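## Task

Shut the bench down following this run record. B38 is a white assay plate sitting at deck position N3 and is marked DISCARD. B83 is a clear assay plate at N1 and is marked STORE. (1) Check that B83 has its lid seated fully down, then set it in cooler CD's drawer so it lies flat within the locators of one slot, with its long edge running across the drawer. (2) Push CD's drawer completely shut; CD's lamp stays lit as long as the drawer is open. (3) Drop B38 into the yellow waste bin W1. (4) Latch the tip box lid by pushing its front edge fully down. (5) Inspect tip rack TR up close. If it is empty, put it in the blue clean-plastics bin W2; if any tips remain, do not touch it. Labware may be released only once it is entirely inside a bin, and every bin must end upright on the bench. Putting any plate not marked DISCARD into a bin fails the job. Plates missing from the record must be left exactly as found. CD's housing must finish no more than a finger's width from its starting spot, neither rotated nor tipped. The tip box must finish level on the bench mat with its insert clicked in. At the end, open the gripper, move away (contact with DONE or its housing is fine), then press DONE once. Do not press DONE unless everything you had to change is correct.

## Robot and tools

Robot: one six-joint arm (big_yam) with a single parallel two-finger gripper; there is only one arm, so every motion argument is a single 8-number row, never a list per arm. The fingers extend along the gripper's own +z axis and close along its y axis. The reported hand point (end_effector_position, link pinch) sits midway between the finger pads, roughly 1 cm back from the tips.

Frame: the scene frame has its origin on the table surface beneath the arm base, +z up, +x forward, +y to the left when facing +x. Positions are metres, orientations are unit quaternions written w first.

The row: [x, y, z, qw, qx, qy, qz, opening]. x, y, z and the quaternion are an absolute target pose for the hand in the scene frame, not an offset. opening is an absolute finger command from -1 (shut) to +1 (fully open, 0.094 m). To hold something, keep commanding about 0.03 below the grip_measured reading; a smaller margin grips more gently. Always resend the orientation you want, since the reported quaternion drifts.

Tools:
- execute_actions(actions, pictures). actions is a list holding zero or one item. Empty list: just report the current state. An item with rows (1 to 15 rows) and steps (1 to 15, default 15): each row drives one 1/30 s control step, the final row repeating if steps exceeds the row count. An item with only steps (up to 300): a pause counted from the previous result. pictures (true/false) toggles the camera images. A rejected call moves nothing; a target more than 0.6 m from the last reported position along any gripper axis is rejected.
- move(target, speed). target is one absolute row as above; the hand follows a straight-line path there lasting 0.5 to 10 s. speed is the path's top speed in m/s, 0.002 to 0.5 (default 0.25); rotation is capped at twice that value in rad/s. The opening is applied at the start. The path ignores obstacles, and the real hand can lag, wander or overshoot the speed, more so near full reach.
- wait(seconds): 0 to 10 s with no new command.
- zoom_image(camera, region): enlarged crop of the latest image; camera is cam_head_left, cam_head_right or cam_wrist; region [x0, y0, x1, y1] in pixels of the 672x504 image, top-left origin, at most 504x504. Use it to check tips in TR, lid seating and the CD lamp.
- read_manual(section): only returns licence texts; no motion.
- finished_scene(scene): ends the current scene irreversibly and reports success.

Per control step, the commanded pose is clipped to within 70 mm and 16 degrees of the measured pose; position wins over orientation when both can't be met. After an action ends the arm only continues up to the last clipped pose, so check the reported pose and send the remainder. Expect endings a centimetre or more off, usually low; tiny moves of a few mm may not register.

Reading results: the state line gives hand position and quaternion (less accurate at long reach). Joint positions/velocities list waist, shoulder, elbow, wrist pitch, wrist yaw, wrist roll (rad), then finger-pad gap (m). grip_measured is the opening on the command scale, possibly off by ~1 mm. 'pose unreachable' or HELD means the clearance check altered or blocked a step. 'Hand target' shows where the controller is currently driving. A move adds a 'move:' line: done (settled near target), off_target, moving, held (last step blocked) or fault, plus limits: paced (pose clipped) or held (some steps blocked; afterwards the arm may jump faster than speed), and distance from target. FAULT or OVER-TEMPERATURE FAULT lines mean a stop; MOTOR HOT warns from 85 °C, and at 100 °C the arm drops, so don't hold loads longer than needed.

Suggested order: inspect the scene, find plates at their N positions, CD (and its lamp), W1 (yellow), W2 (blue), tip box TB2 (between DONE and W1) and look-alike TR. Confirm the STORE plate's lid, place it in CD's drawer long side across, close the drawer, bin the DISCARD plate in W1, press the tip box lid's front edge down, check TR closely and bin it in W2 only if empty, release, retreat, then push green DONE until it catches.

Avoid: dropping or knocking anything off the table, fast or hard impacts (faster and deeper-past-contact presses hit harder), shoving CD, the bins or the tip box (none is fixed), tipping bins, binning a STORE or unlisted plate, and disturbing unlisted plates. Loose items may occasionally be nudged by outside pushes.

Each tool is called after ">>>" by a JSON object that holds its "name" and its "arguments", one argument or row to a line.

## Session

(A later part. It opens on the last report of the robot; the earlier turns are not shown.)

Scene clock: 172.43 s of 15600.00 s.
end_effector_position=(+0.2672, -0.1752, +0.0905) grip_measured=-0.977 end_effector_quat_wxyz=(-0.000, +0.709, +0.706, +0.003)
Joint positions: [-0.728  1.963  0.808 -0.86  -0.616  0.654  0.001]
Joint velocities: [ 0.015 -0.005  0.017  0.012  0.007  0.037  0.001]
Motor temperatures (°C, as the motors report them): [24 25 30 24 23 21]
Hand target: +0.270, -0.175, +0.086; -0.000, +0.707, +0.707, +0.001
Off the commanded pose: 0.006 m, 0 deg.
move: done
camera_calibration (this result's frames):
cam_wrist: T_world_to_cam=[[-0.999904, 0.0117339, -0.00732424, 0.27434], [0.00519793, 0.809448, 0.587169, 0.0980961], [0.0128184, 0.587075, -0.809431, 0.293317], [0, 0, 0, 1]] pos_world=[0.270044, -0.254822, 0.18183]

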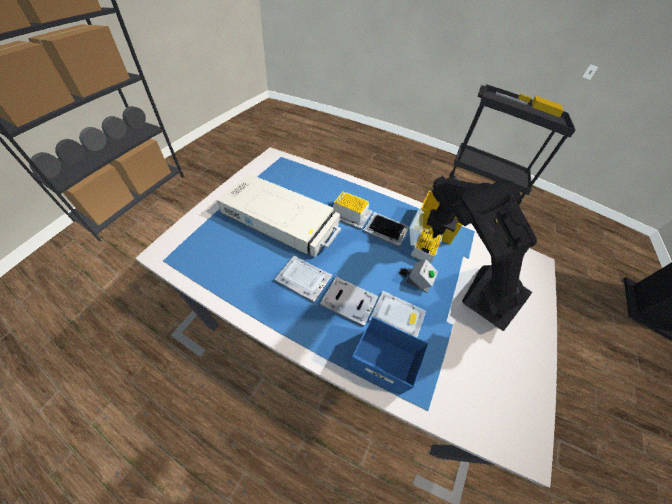

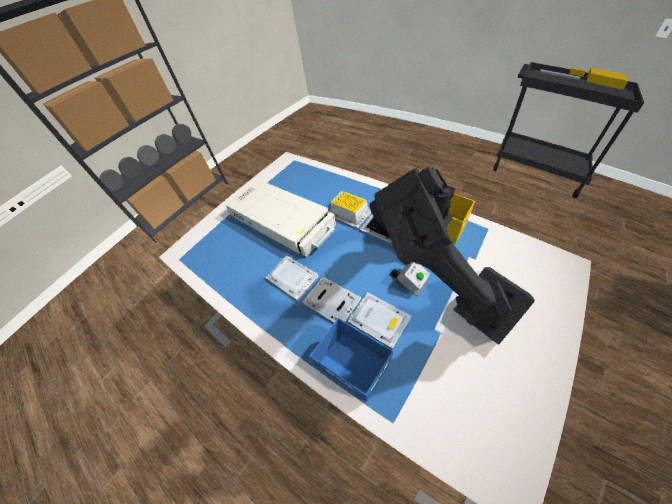

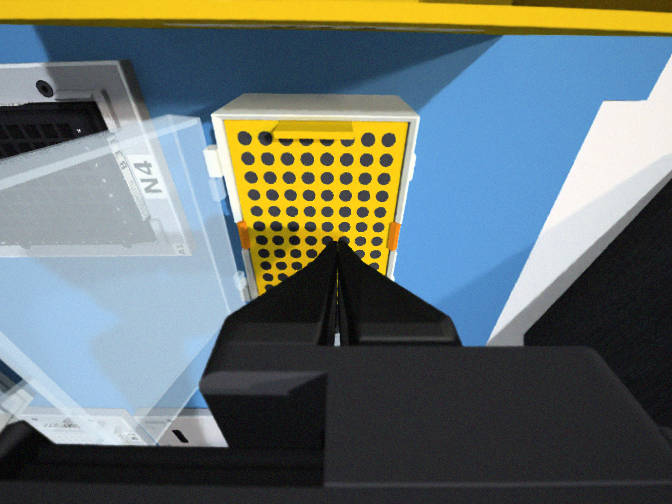

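>>> {"name": "move", "arguments": {
  "target": [0.278,-0.163,0.052,0,0.707,0.707,0,-1],
  "speed": 0.04
}}

Scene clock: 180.77 s of 15600.00 s.
end_effector_position=(+0.2755, -0.1653, +0.0626) grip_measured=-0.977 end_effector_quat_wxyz=(+0.002, +0.712, +0.702, +0.003)
Joint positions: [-0.652  1.98   0.772 -0.751 -0.648  0.754  0.001]
Joint velocities: [ 0.005  0.005  0.002  0.007 -0.066  0.022 -0.   ]
Motor temperatures (°C, as the motors report them): [24 25 29 24 23 21]
Hand target: +0.278, -0.163, +0.053; -0.000, +0.707, +0.707, +0.001
Off the commanded pose: 0.011 m, 1 deg.
After step 90, 4.03 s passed at rest.
move: off_target
camera_calibration (this result's frames):
cam_wrist: T_world_to_cam=[[-0.999688, 0.0221802, -0.0114948, 0.284285], [0.0112604, 0.810802, 0.585212, 0.105118], [0.0223001, 0.5849, -0.810799, 0.261896], [0, 0, 0, 1]] pos_world=[0.277173, -0.244719, 0.154096]

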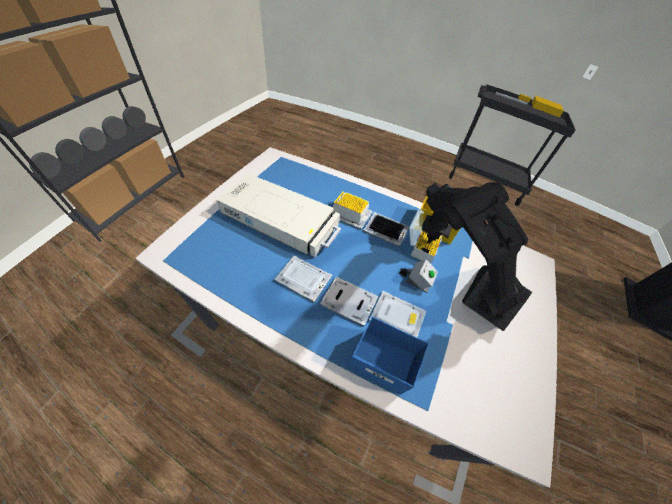

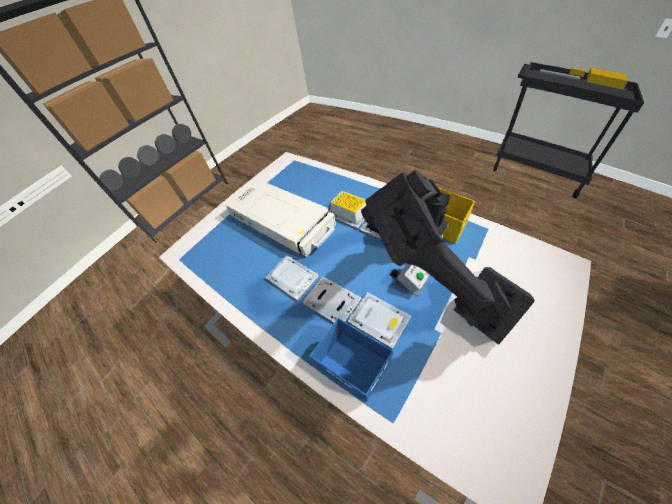

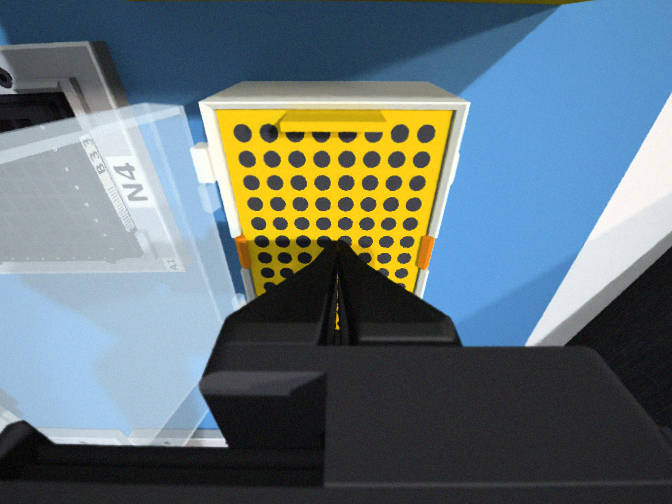

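Press a bit harder.

>>> {"name": "move", "arguments": {
  "target": [0.278,-0.163,0.035,0,0.707,0.707,0,-1],
  "speed": 0.03
}}

>>> {"name": "move", "arguments": {
  "target": [0.278,-0.163,0.11,0,0.707,0.707,0,-1]
}}

Scene clock: 185.40 s of 15600.00 s.
end_effector_position=(+0.2753, -0.1650, +0.0616) grip_measured=-0.977 end_effector_quat_wxyz=(+0.009, +0.719, +0.695, +0.005)
Joint positions: [-0.652  1.974  0.76  -0.726 -0.652  0.785  0.001]
Joint velocities: [ 0.005  0.005 -0.002 -0.012 -0.007 -0.007 -0.   ]
Motor temperatures (°C, as the motors report them): [24 25 29 24 23 21]
Hand target: +0.276, -0.162, +0.037; -0.001, +0.707, +0.707, +0.001
Off the commanded pose: 0.027 m, 2 deg.
After step 90, 0.47 s passed at rest.
move: off_target
camera_calibration (this result's frames):
cam_wrist: T_world_to_cam=[[-0.99881, 0.0421584, -0.0245145, 0.287901], [0.0201696, 0.814779, 0.579421, 0.104032], [0.0444014, 0.578237, -0.81466, 0.254032], [0, 0, 0, 1]] pos_world=[0.27418, -0.243791, 0.153729]

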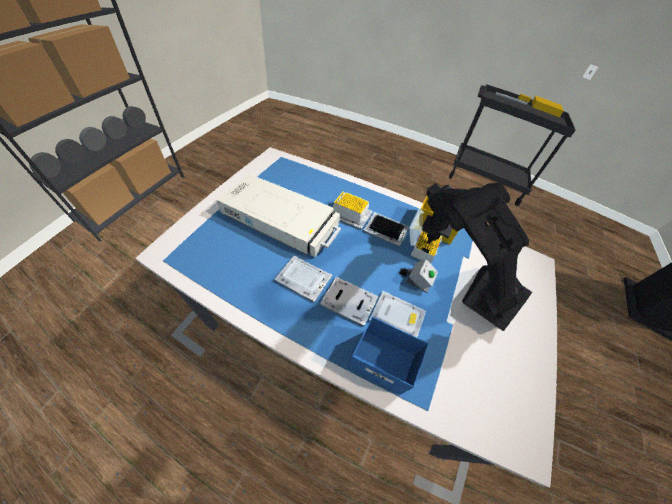

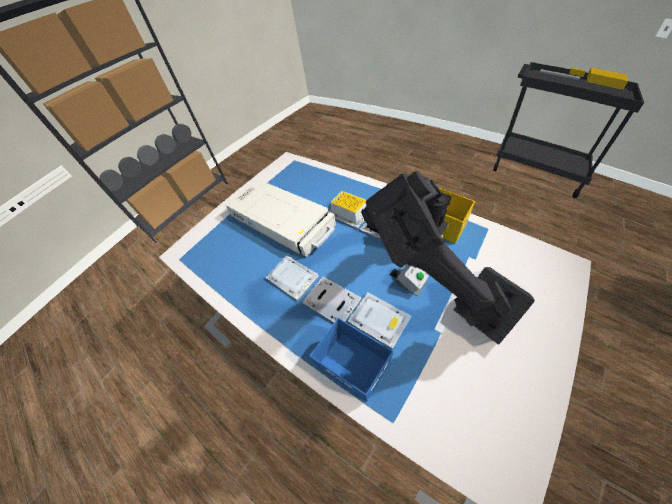

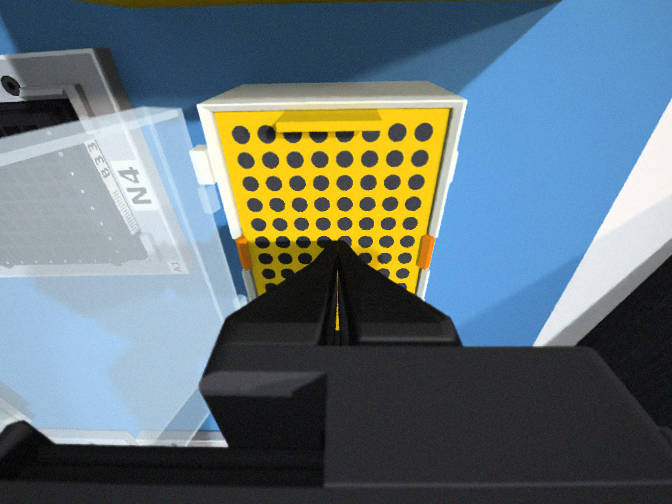

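Scene clock: 186.23 s of 15600.00 s.
end_effector_position=(+0.2687, -0.1545, +0.0966) grip_measured=-0.977 end_effector_quat_wxyz=(-0.013, +0.711, +0.703, -0.002)
Joint positions: [-0.701  1.909  0.795 -0.912 -0.615  0.673  0.001]
Joint velocities: [-0.005 -0.005 -0.007 -0.027 -0.095 -0.007 -0.001]
Motor temperatures (°C, as the motors report them): [24 25 29 24 23 21]
Hand target: +0.278, -0.163, +0.109; +0.000, +0.707, +0.707, -0.001
Off the commanded pose: 0.018 m, 2 deg.
move: off_target
camera_calibration (this result's frames):
cam_wrist: T_world_to_cam=[[-0.999687, 0.0174883, 0.0179172, 0.274036], [0.0247199, 0.803011, 0.595451, 0.0706975], [-0.00397432, 0.595707, -0.803192, 0.29132], [0, 0, 0, 1]] pos_world=[0.27336, -0.235105, 0.186979]

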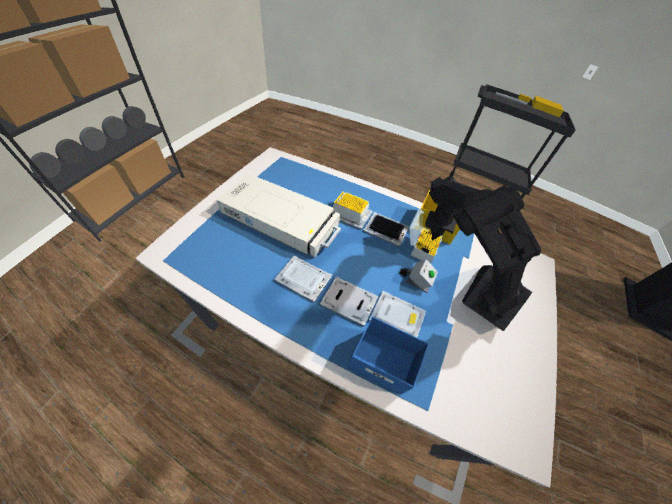

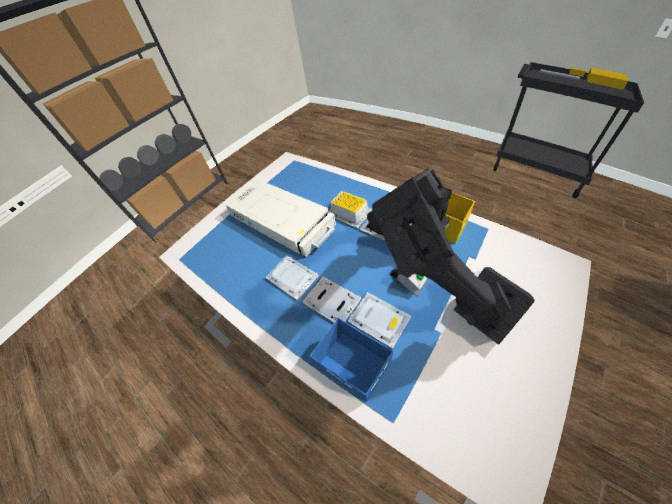

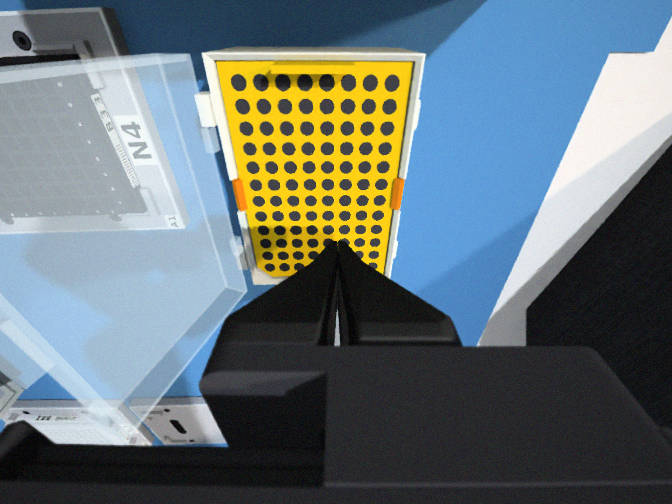

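>>> {"name": "move", "arguments": {
  "target": [0.278,-0.163,0.19,0,0.707,0.707,0,-1]
}}

>>> {"name": "move", "arguments": {
  "target": [0.43,-0.163,0.19,0,0.707,0.707,0,-1]
}}

>>> {"name": "move", "arguments": {
  "target": [0.43,-0.163,0.10,0,0.707,0.707,0,-1],
  "speed": 0.1
}}

Scene clock: 195.10 s of 15600.00 s.
end_effector_position=(+0.2724, -0.1570, +0.1790) grip_measured=-0.977 end_effector_quat_wxyz=(-0.007, +0.711, +0.703, -0.001)
Joint positions: [-0.826  1.819  0.915 -1.183 -0.56   0.548  0.001]
Joint velocities: [ 0.005 -0.024 -0.002 -0.002 -0.022 -0.037 -0.   ]
Motor temperatures (°C, as the motors report them): [24 25 29 24 23 21]
Hand target: +0.278, -0.163, +0.189; +0.000, +0.708, +0.707, -0.001
Off the commanded pose: 0.014 m, 1 deg.
After step 90, 5.00 s passed at rest.
move: off_target
camera_calibration (this result's frames):
cam_wrist: T_world_to_cam=[[-0.999803, 0.0181216, 0.00806349, 0.278167], [0.0193866, 0.806895, 0.590376, 0.0265575], [0.00419219, 0.590416, -0.807088, 0.356618], [0, 0, 0, 1]] pos_world=[0.276102, -0.237023, 0.2699]

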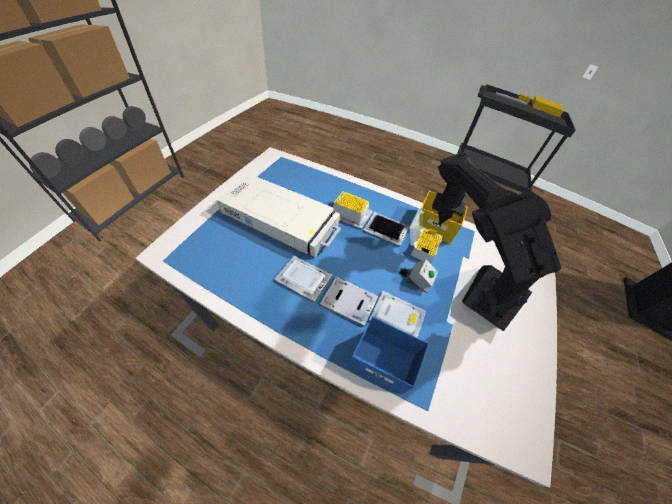

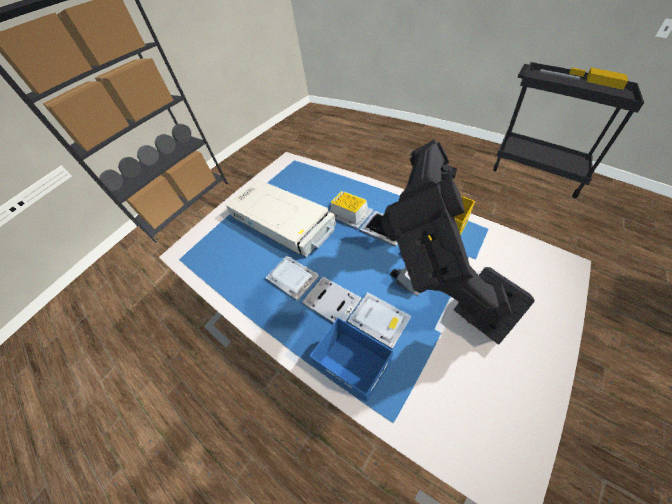

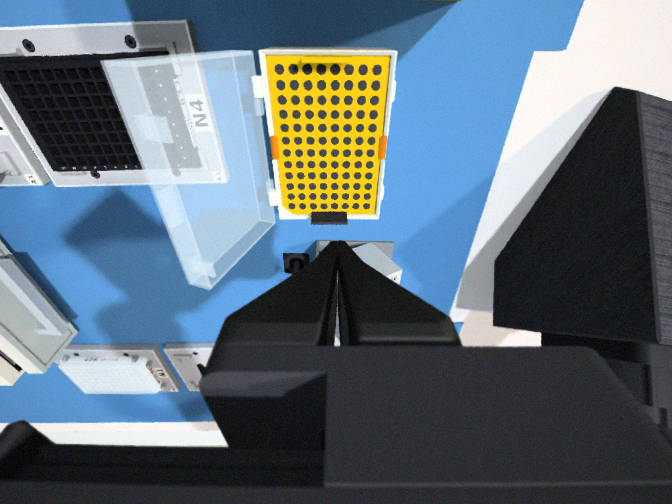

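Scene clock: 196.23 s of 15600.00 s.
end_effector_position=(+0.4188, -0.1627, +0.1866) grip_measured=-0.977 end_effector_quat_wxyz=(-0.001, +0.707, +0.707, +0.003)
Joint positions: [-0.627  1.96   1.261 -1.249 -0.657  0.764  0.001]
Joint velocities: [-0.015 -0.024  0.007 -0.017  0.051 -0.007  0.   ]
Motor temperatures (°C, as the motors report them): [24 25 30 24 23 21]
Hand target: +0.430, -0.162, +0.191; +0.000, +0.707, +0.708, +0.002
Off the commanded pose: 0.012 m, 0 deg.
move: off_target
camera_calibration (this result's frames):
cam_wrist: T_world_to_cam=[[-0.999951, 0.00751271, -0.00646393, 0.42565], [0.00227252, 0.808644, 0.588294, 0.0316558], [0.0096467, 0.588251, -0.808621, 0.363171], [0, 0, 0, 1]] pos_world=[0.422053, -0.242432, 0.277796]

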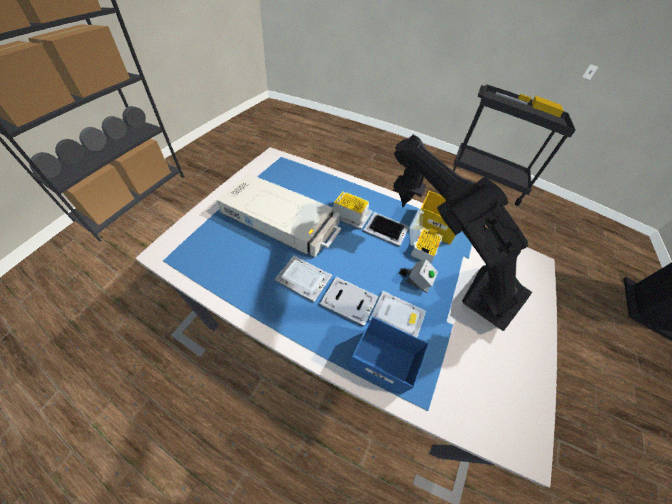

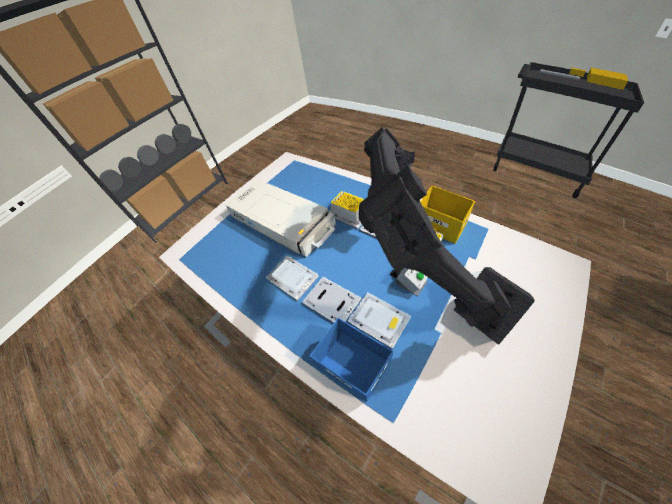

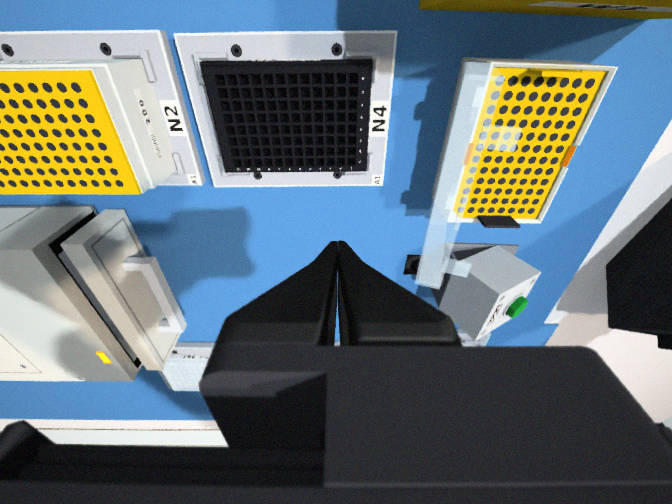

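Scene clock: 197.50 s of 15600.00 s.
end_effector_position=(+0.4261, -0.1647, +0.1060) grip_measured=-0.977 end_effector_quat_wxyz=(-0.001, +0.709, +0.705, +0.002)
Joint positions: [-0.518  2.03   1.176 -1.013 -0.69   0.901  0.001]
Joint velocities: [-0.005 -0.005 -0.012  0.007 -0.037  0.037  0.   ]
Motor temperatures (°C, as the motors report them): [24 25 29 24 23 21]
Hand target: +0.430, -0.163, +0.101; -0.000, +0.707, +0.707, +0.001
Off the commanded pose: 0.007 m, 0 deg.
move: done
camera_calibration (this result's frames):
cam_wrist: T_world_to_cam=[[-0.999899, 0.0136882, -0.00392371, 0.43319], [0.00877927, 0.809564, 0.586966, 0.0782293], [0.011211, 0.586872, -0.809602, 0.298374], [0, 0, 0, 1]] pos_world=[0.429114, -0.244368, 0.197346]

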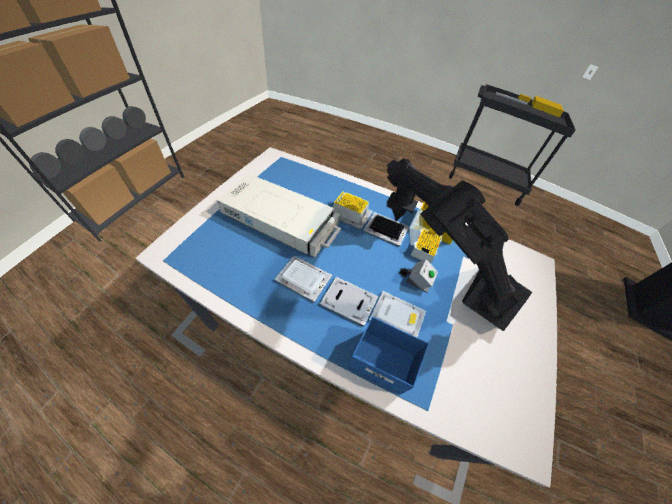

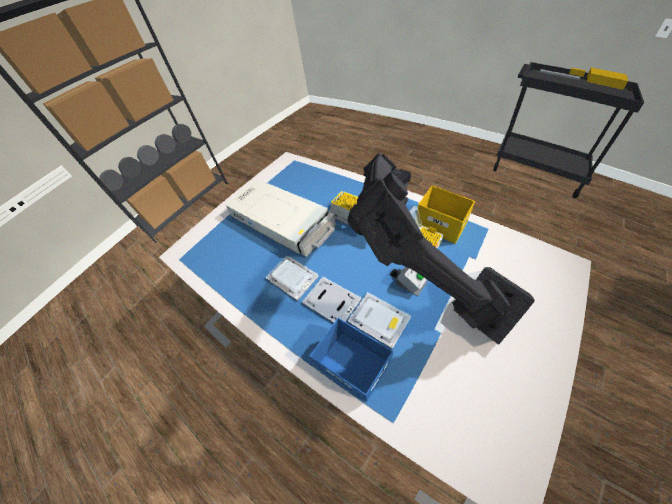

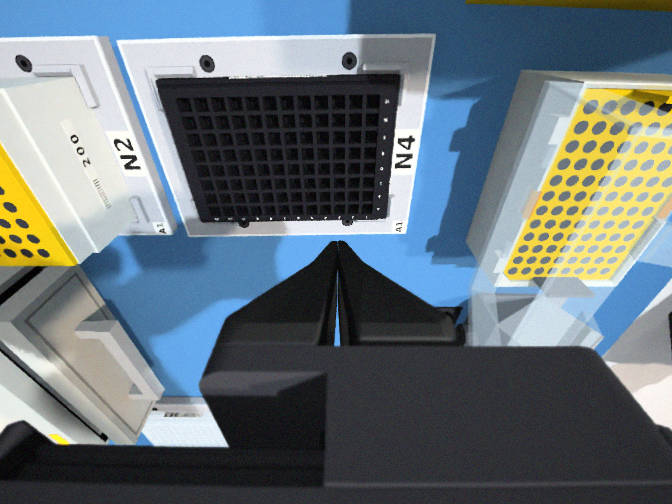

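>>> {"name": "move", "arguments": {
  "target": [0.31,-0.163,0.105,0,0.707,0.707,0,-1],
  "speed": 0.07
}}

Scene clock: 203.37 s of 15600.00 s.
end_effector_position=(+0.3066, -0.1570, +0.0945) grip_measured=-0.977 end_effector_quat_wxyz=(-0.020, +0.713, +0.701, -0.004)
Joint positions: [-0.636  1.946  0.887 -0.943 -0.638  0.742  0.001]
Joint velocities: [ 0.005 -0.005  0.002 -0.012  0.007 -0.051  0.001]
Motor temperatures (°C, as the motors report them): [24 25 29 24 23 21]
Hand target: +0.310, -0.164, +0.105; +0.000, +0.707, +0.707, -0.001
Off the commanded pose: 0.013 m, 3 deg.
After step 90, 0.90 s passed at rest.
move: off_target
camera_calibration (this result's frames):
cam_wrist: T_world_to_cam=[[-0.999249, 0.0238425, 0.0305537, 0.311617], [0.0374302, 0.798128, 0.601324, 0.0678418], [-0.0100487, 0.602016, -0.798421, 0.293721], [0, 0, 0, 1]] pos_world=[0.311795, -0.238401, 0.184197]

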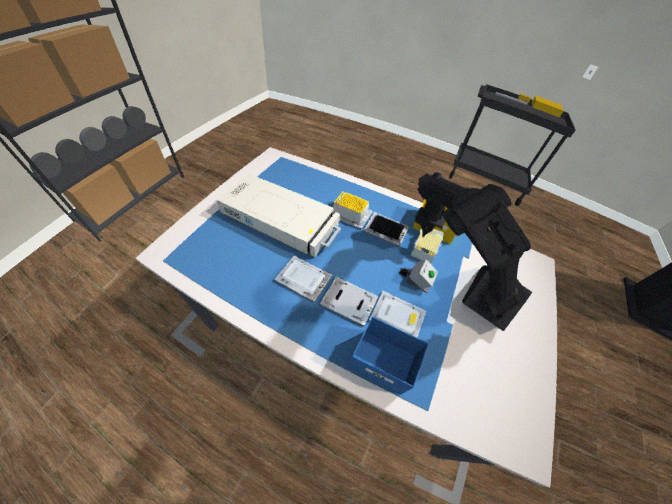

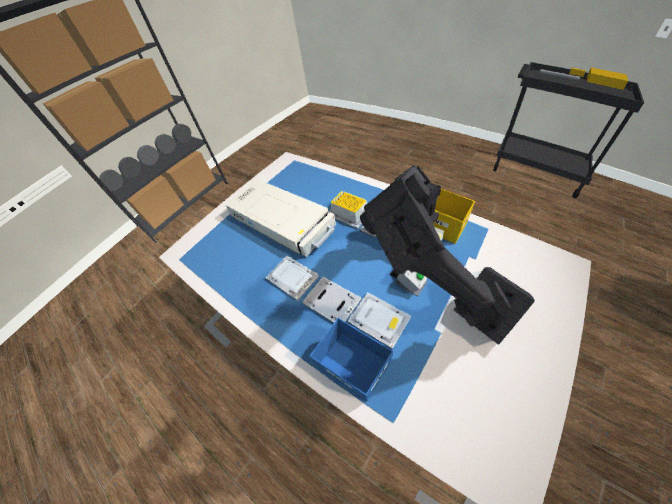

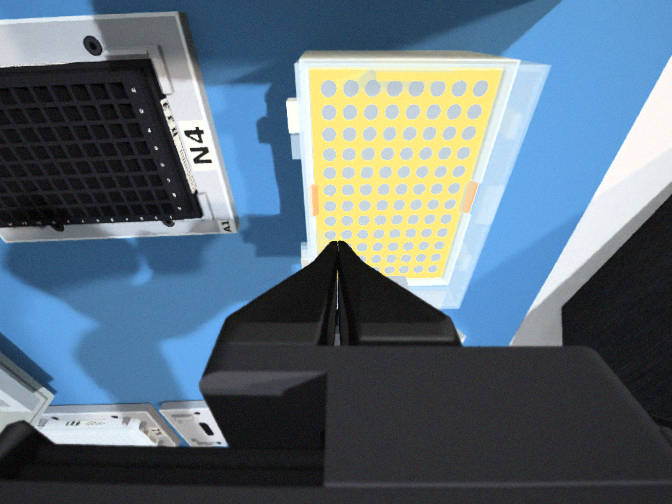

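>>> {"name": "move", "arguments": {
  "target": [0.245,-0.165,0.12,0,0.707,0.707,0,-1],
  "speed": 0.1
}}

>>> {"name": "move", "arguments": {
  "target": [0.245,-0.165,0.06,0,0.707,0.707,0,-1],
  "speed": 0.04
}}

Scene clock: 208.37 s of 15600.00 s.
end_effector_position=(+0.2464, -0.1646, +0.1125) grip_measured=-0.977 end_effector_quat_wxyz=(-0.006, +0.708, +0.706, -0.003)
Joint positions: [-0.784  1.898  0.781 -0.943 -0.577  0.584  0.001]
Joint velocities: [ 0.005 -0.015 -0.012 -0.002 -0.051 -0.037 -0.001]
Motor temperatures (°C, as the motors report them): [24 25 29 24 23 21]
Hand target: +0.245, -0.165, +0.119; -0.000, +0.708, +0.707, -0.001
Off the commanded pose: 0.008 m, 1 deg.
After step 90, 0.87 s passed at rest.
move: done
camera_calibration (this result's frames):
cam_wrist: T_world_to_cam=[[-0.999918, 0.00933444, 0.00875652, 0.251374], [0.0126969, 0.809611, 0.58683, 0.0749947], [-0.00161164, 0.586893, -0.809663, 0.308703], [0, 0, 0, 1]] pos_world=[0.250899, -0.244239, 0.203735]

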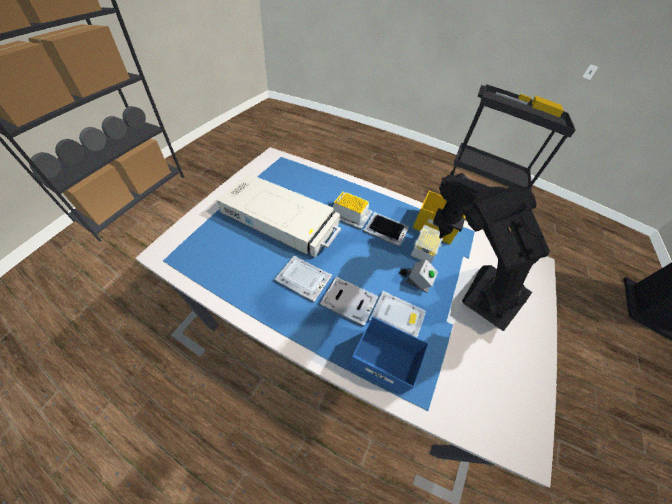

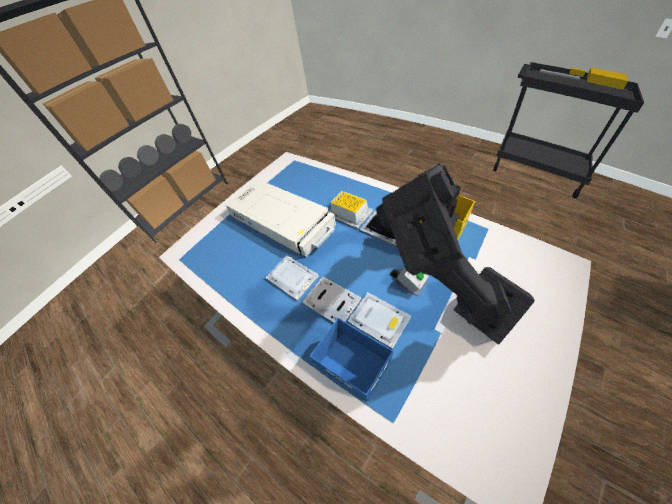

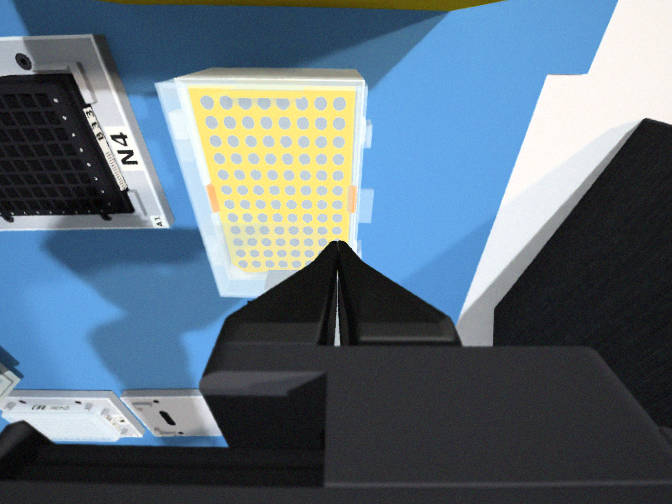

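Scene clock: 209.90 s of 15600.00 s.
end_effector_position=(+0.2432, -0.1651, +0.0814) grip_measured=-0.977 end_effector_quat_wxyz=(+0.005, +0.716, +0.699, +0.004)
Joint positions: [-0.747  1.938  0.725 -0.8   -0.611  0.66   0.001]
Joint velocities: [-0.015  0.005  0.002 -0.002 -0.007  0.037  0.001]
Motor temperatures (°C, as the motors report them): [24 25 29 24 23 21]
Hand target: +0.244, -0.164, +0.062; -0.001, +0.707, +0.707, +0.001
Off the commanded pose: 0.021 m, 2 deg.
move: off_target
camera_calibration (this result's frames):
cam_wrist: T_world_to_cam=[[-0.999376, 0.0312253, -0.0165174, 0.253977], [0.0157844, 0.813043, 0.581989, 0.0938779], [0.0316022, 0.581365, -0.813029, 0.275148], [0, 0, 0, 1]] pos_world=[0.243641, -0.244219, 0.173262]

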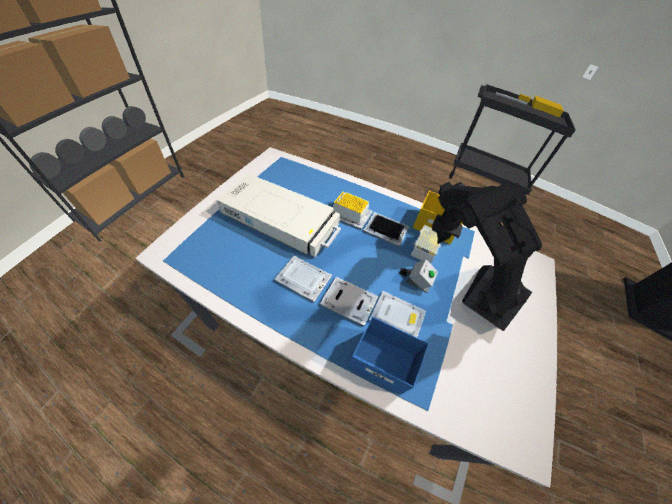

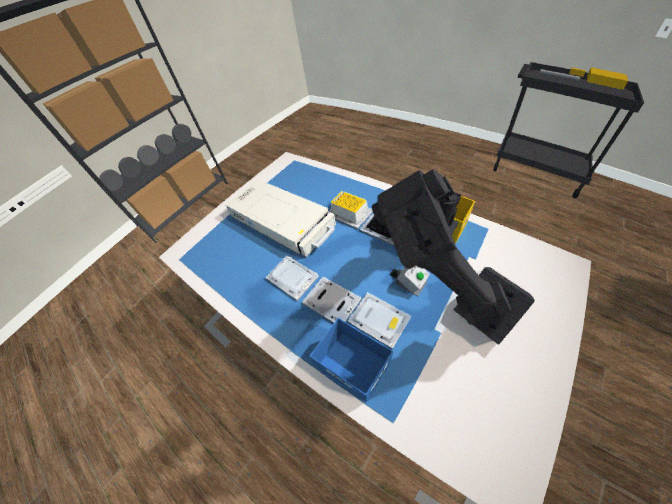

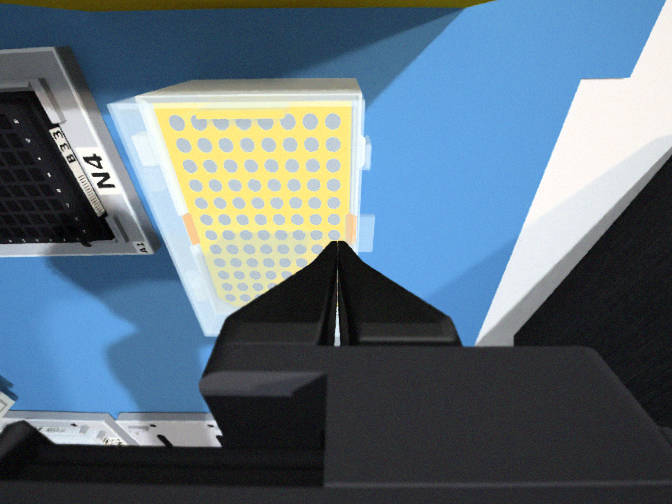

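>>> {"name": "move", "arguments": {
  "target": [0.243,-0.163,0.04,0,0.707,0.707,0,-1],
  "speed": 0.03
}}

>>> {"name": "move", "arguments": {
  "target": [0.20,-0.13,0.13,0,0.707,0.707,0,-1]
}}

Scene clock: 216.83 s of 15600.00 s.
end_effector_position=(+0.2432, -0.1649, +0.0805) grip_measured=-0.977 end_effector_quat_wxyz=(+0.019, +0.720, +0.693, +0.006)
Joint positions: [-0.748  1.924  0.703 -0.759 -0.618  0.693  0.001]
Joint velocities: [-0.005 -0.015 -0.002 -0.012 -0.051 -0.037 -0.001]
Motor temperatures (°C, as the motors report them): [24 25 28 24 23 21]
Hand target: +0.240, -0.161, +0.046; -0.001, +0.707, +0.707, +0.000
Off the commanded pose: 0.041 m, 3 deg.
After step 90, 2.33 s passed at rest.
move: off_target
camera_calibration (this result's frames):
cam_wrist: T_world_to_cam=[[-0.998176, 0.0451784, -0.0400499, 0.257907], [0.0144614, 0.82296, 0.567916, 0.0972541], [0.0586169, 0.5663, -0.822112, 0.26595], [0, 0, 0, 1]] pos_world=[0.240441, -0.242296, 0.173737]

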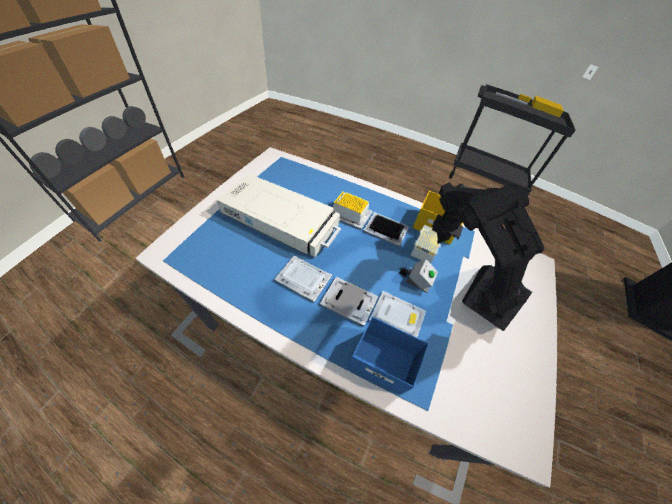

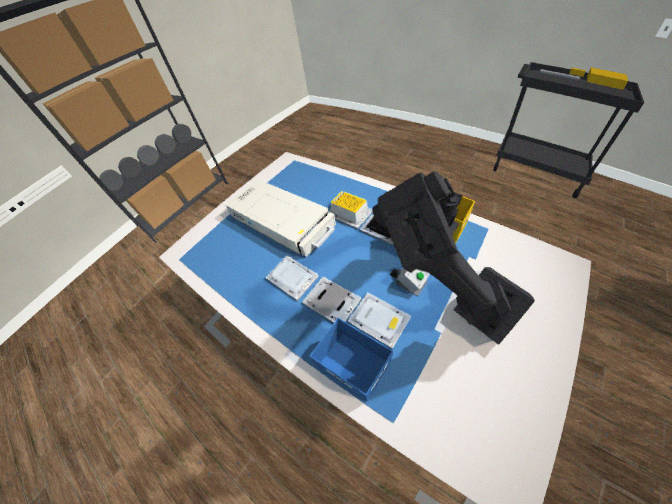

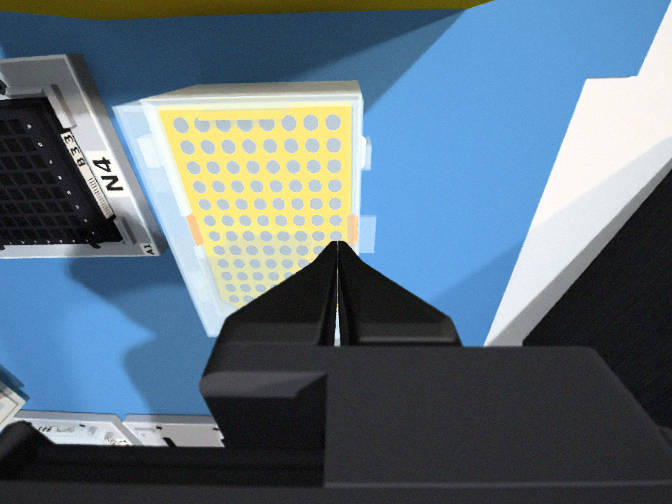

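Scene clock: 217.80 s of 15600.00 s.
end_effector_position=(+0.2028, -0.1308, +0.1264) grip_measured=-0.977 end_effector_quat_wxyz=(+0.003, +0.705, +0.709, -0.004)
Joint positions: [-0.861  1.751  0.649 -0.98  -0.543  0.508  0.001]
Joint velocities: [ 0.005  0.005 -0.017  0.012 -0.022 -0.037  0.   ]
Motor temperatures (°C, as the motors report them): [24 25 28 24 23 21]
Hand target: +0.200, -0.130, +0.129; -0.000, +0.707, +0.707, -0.001
Off the commanded pose: 0.005 m, 1 deg.
move: done
camera_calibration (this result's frames):
cam_wrist: T_world_to_cam=[[-0.999997, 0.00131506, -0.00223889, 0.20771], [-0.000213208, 0.817762, 0.575557, 0.0450772], [0.00258777, 0.575556, -0.817759, 0.29878], [0, 0, 0, 1]] pos_world=[0.206946, -0.2091, 0.21885]

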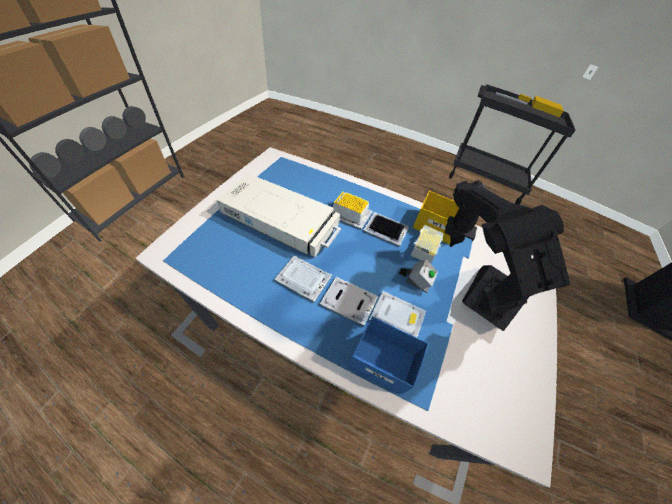

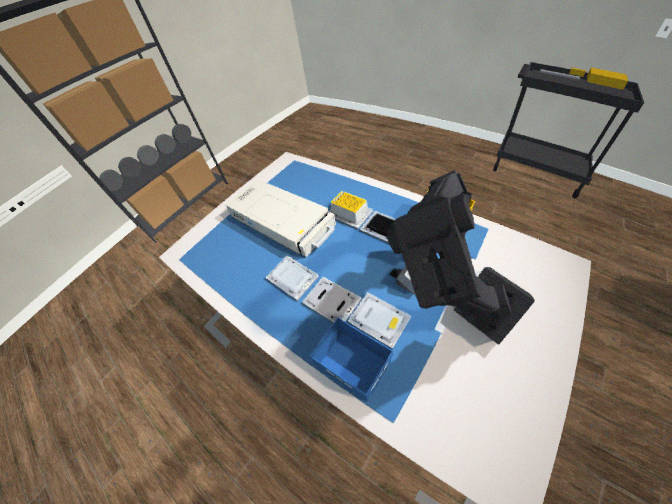

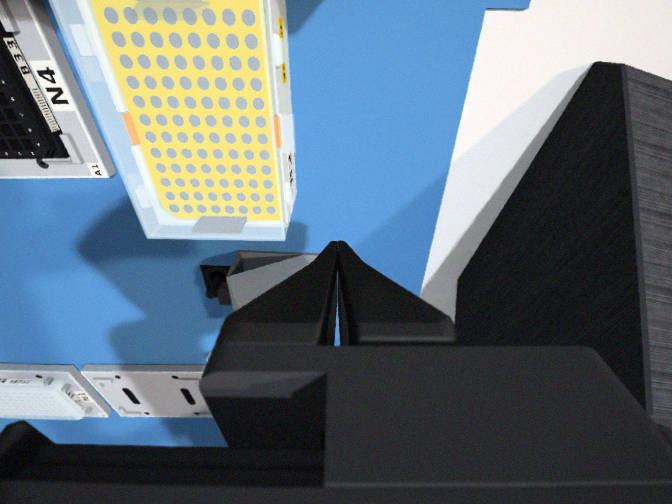

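>>> {"name": "move", "arguments": {
  "target": [0.30,-0.13,0.22,0,0.707,0.707,0,-1]
}}

>>> {"name": "move", "arguments": {
  "target": [0.63,-0.17,0.19,0,0.707,0.707,0,-1]
}}

Scene clock: 222.27 s of 15600.00 s.
end_effector_position=(+0.2887, -0.1299, +0.2145) grip_measured=-0.977 end_effector_quat_wxyz=(+0.000, +0.710, +0.704, +0.004)
Joint positions: [-0.819  1.727  0.957 -1.298 -0.577  0.56   0.001]
Joint velocities: [-0.024 -0.005  0.012 -0.007  0.037 -0.022 -0.001]
Motor temperatures (°C, as the motors report them): [24 25 29 24 23 21]
Hand target: +0.300, -0.129, +0.220; +0.000, +0.707, +0.707, +0.001
Off the commanded pose: 0.013 m, 1 deg.
After step 90, 0.43 s passed at rest.
move: off_target
camera_calibration (this result's frames):
cam_wrist: T_world_to_cam=[[-0.999846, 0.0147529, -0.0095144, 0.297069], [0.00634617, 0.809087, 0.587654, -0.0119616], [0.0163676, 0.587503, -0.809056, 0.365816], [0, 0, 0, 1]] pos_world=[0.291112, -0.209623, 0.305821]

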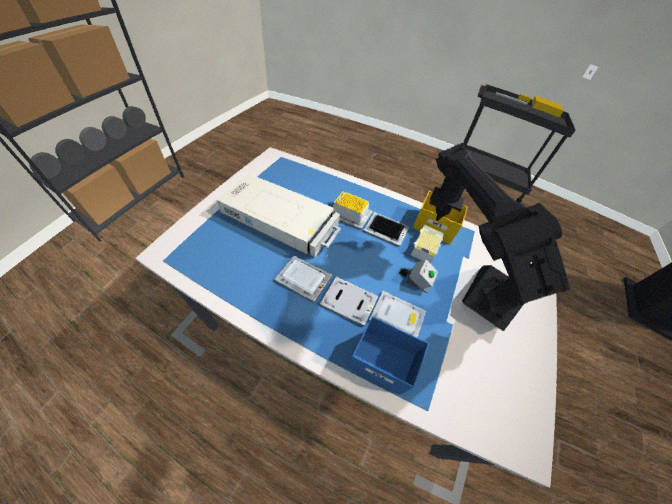

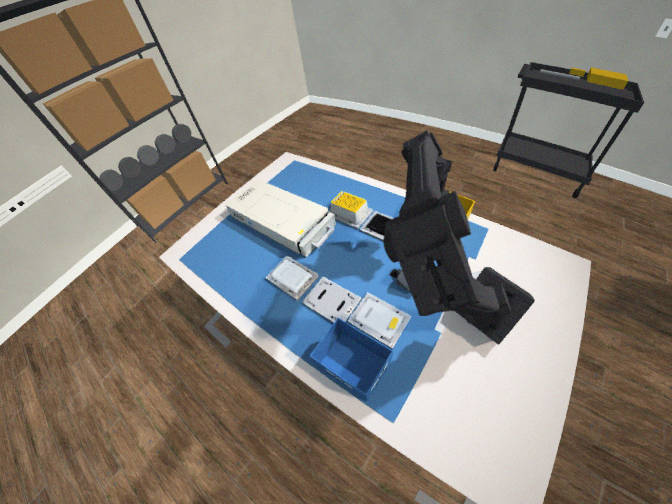

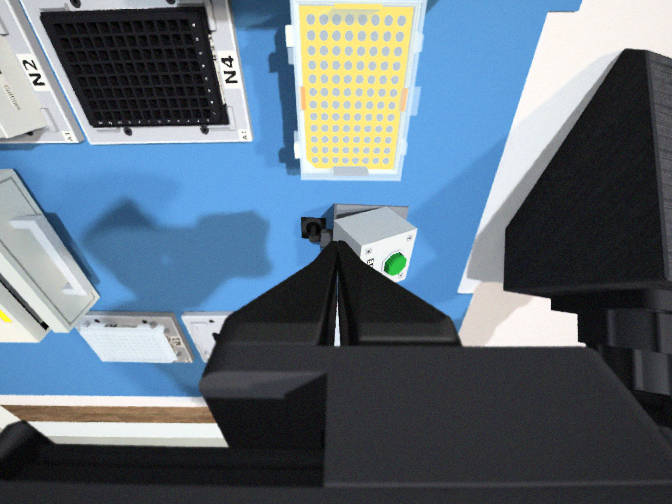

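Scene clock: 224.17 s of 15600.00 s.
end_effector_position=(+0.6180, -0.1762, +0.1865) grip_measured=-0.977 end_effector_quat_wxyz=(-0.005, +0.711, +0.703, +0.003)
Joint positions: [-0.467  2.322  1.982 -1.495 -0.707  0.965  0.001]
Joint velocities: [-0.005  0.005  0.007  0.017 -0.081  0.007 -0.   ]
Motor temperatures (°C, as the motors report them): [24 25 29 24 23 21]
Hand target: +0.631, -0.167, +0.192; +0.000, +0.706, +0.708, +0.003
Off the commanded pose: 0.014 m, 1 deg.
move: off_target
camera_calibration (this result's frames):
cam_wrist: T_world_to_cam=[[-0.999812, 0.0194143, 0.0000527816, 0.625764], [0.0156682, 0.805284, 0.592682, 0.032499], [0.011464, 0.592571, -0.805437, 0.368193], [0, 0, 0, 1]] pos_world=[0.620915, -0.2565, 0.277261]

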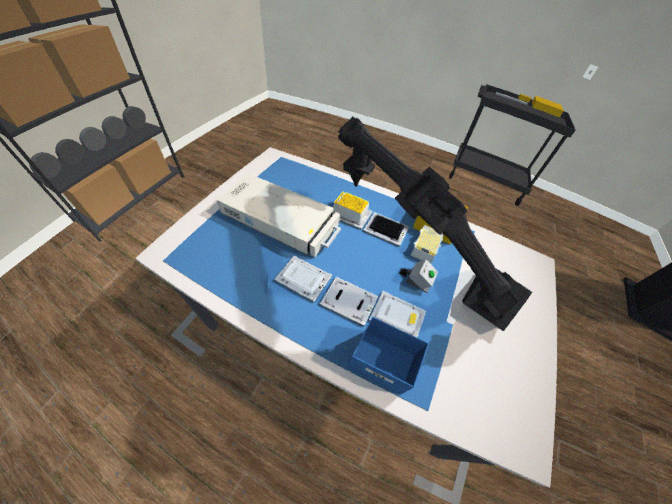

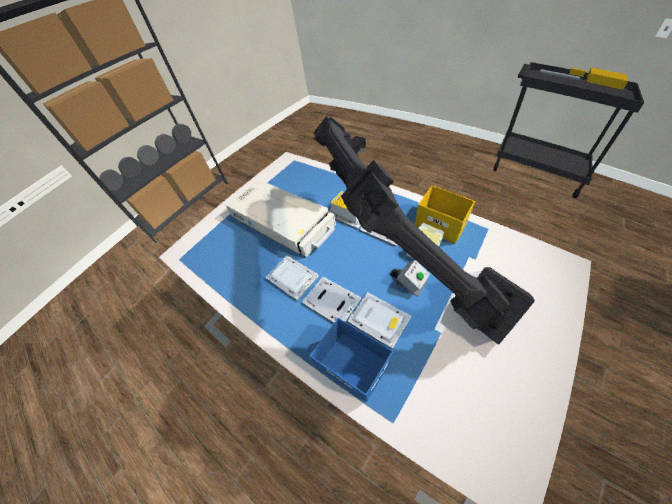

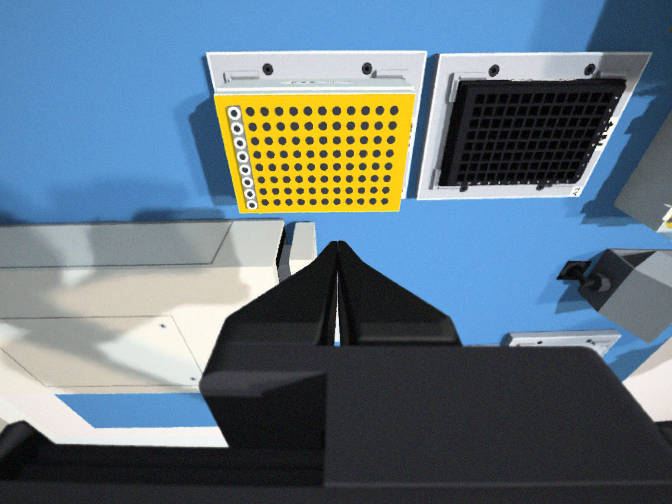

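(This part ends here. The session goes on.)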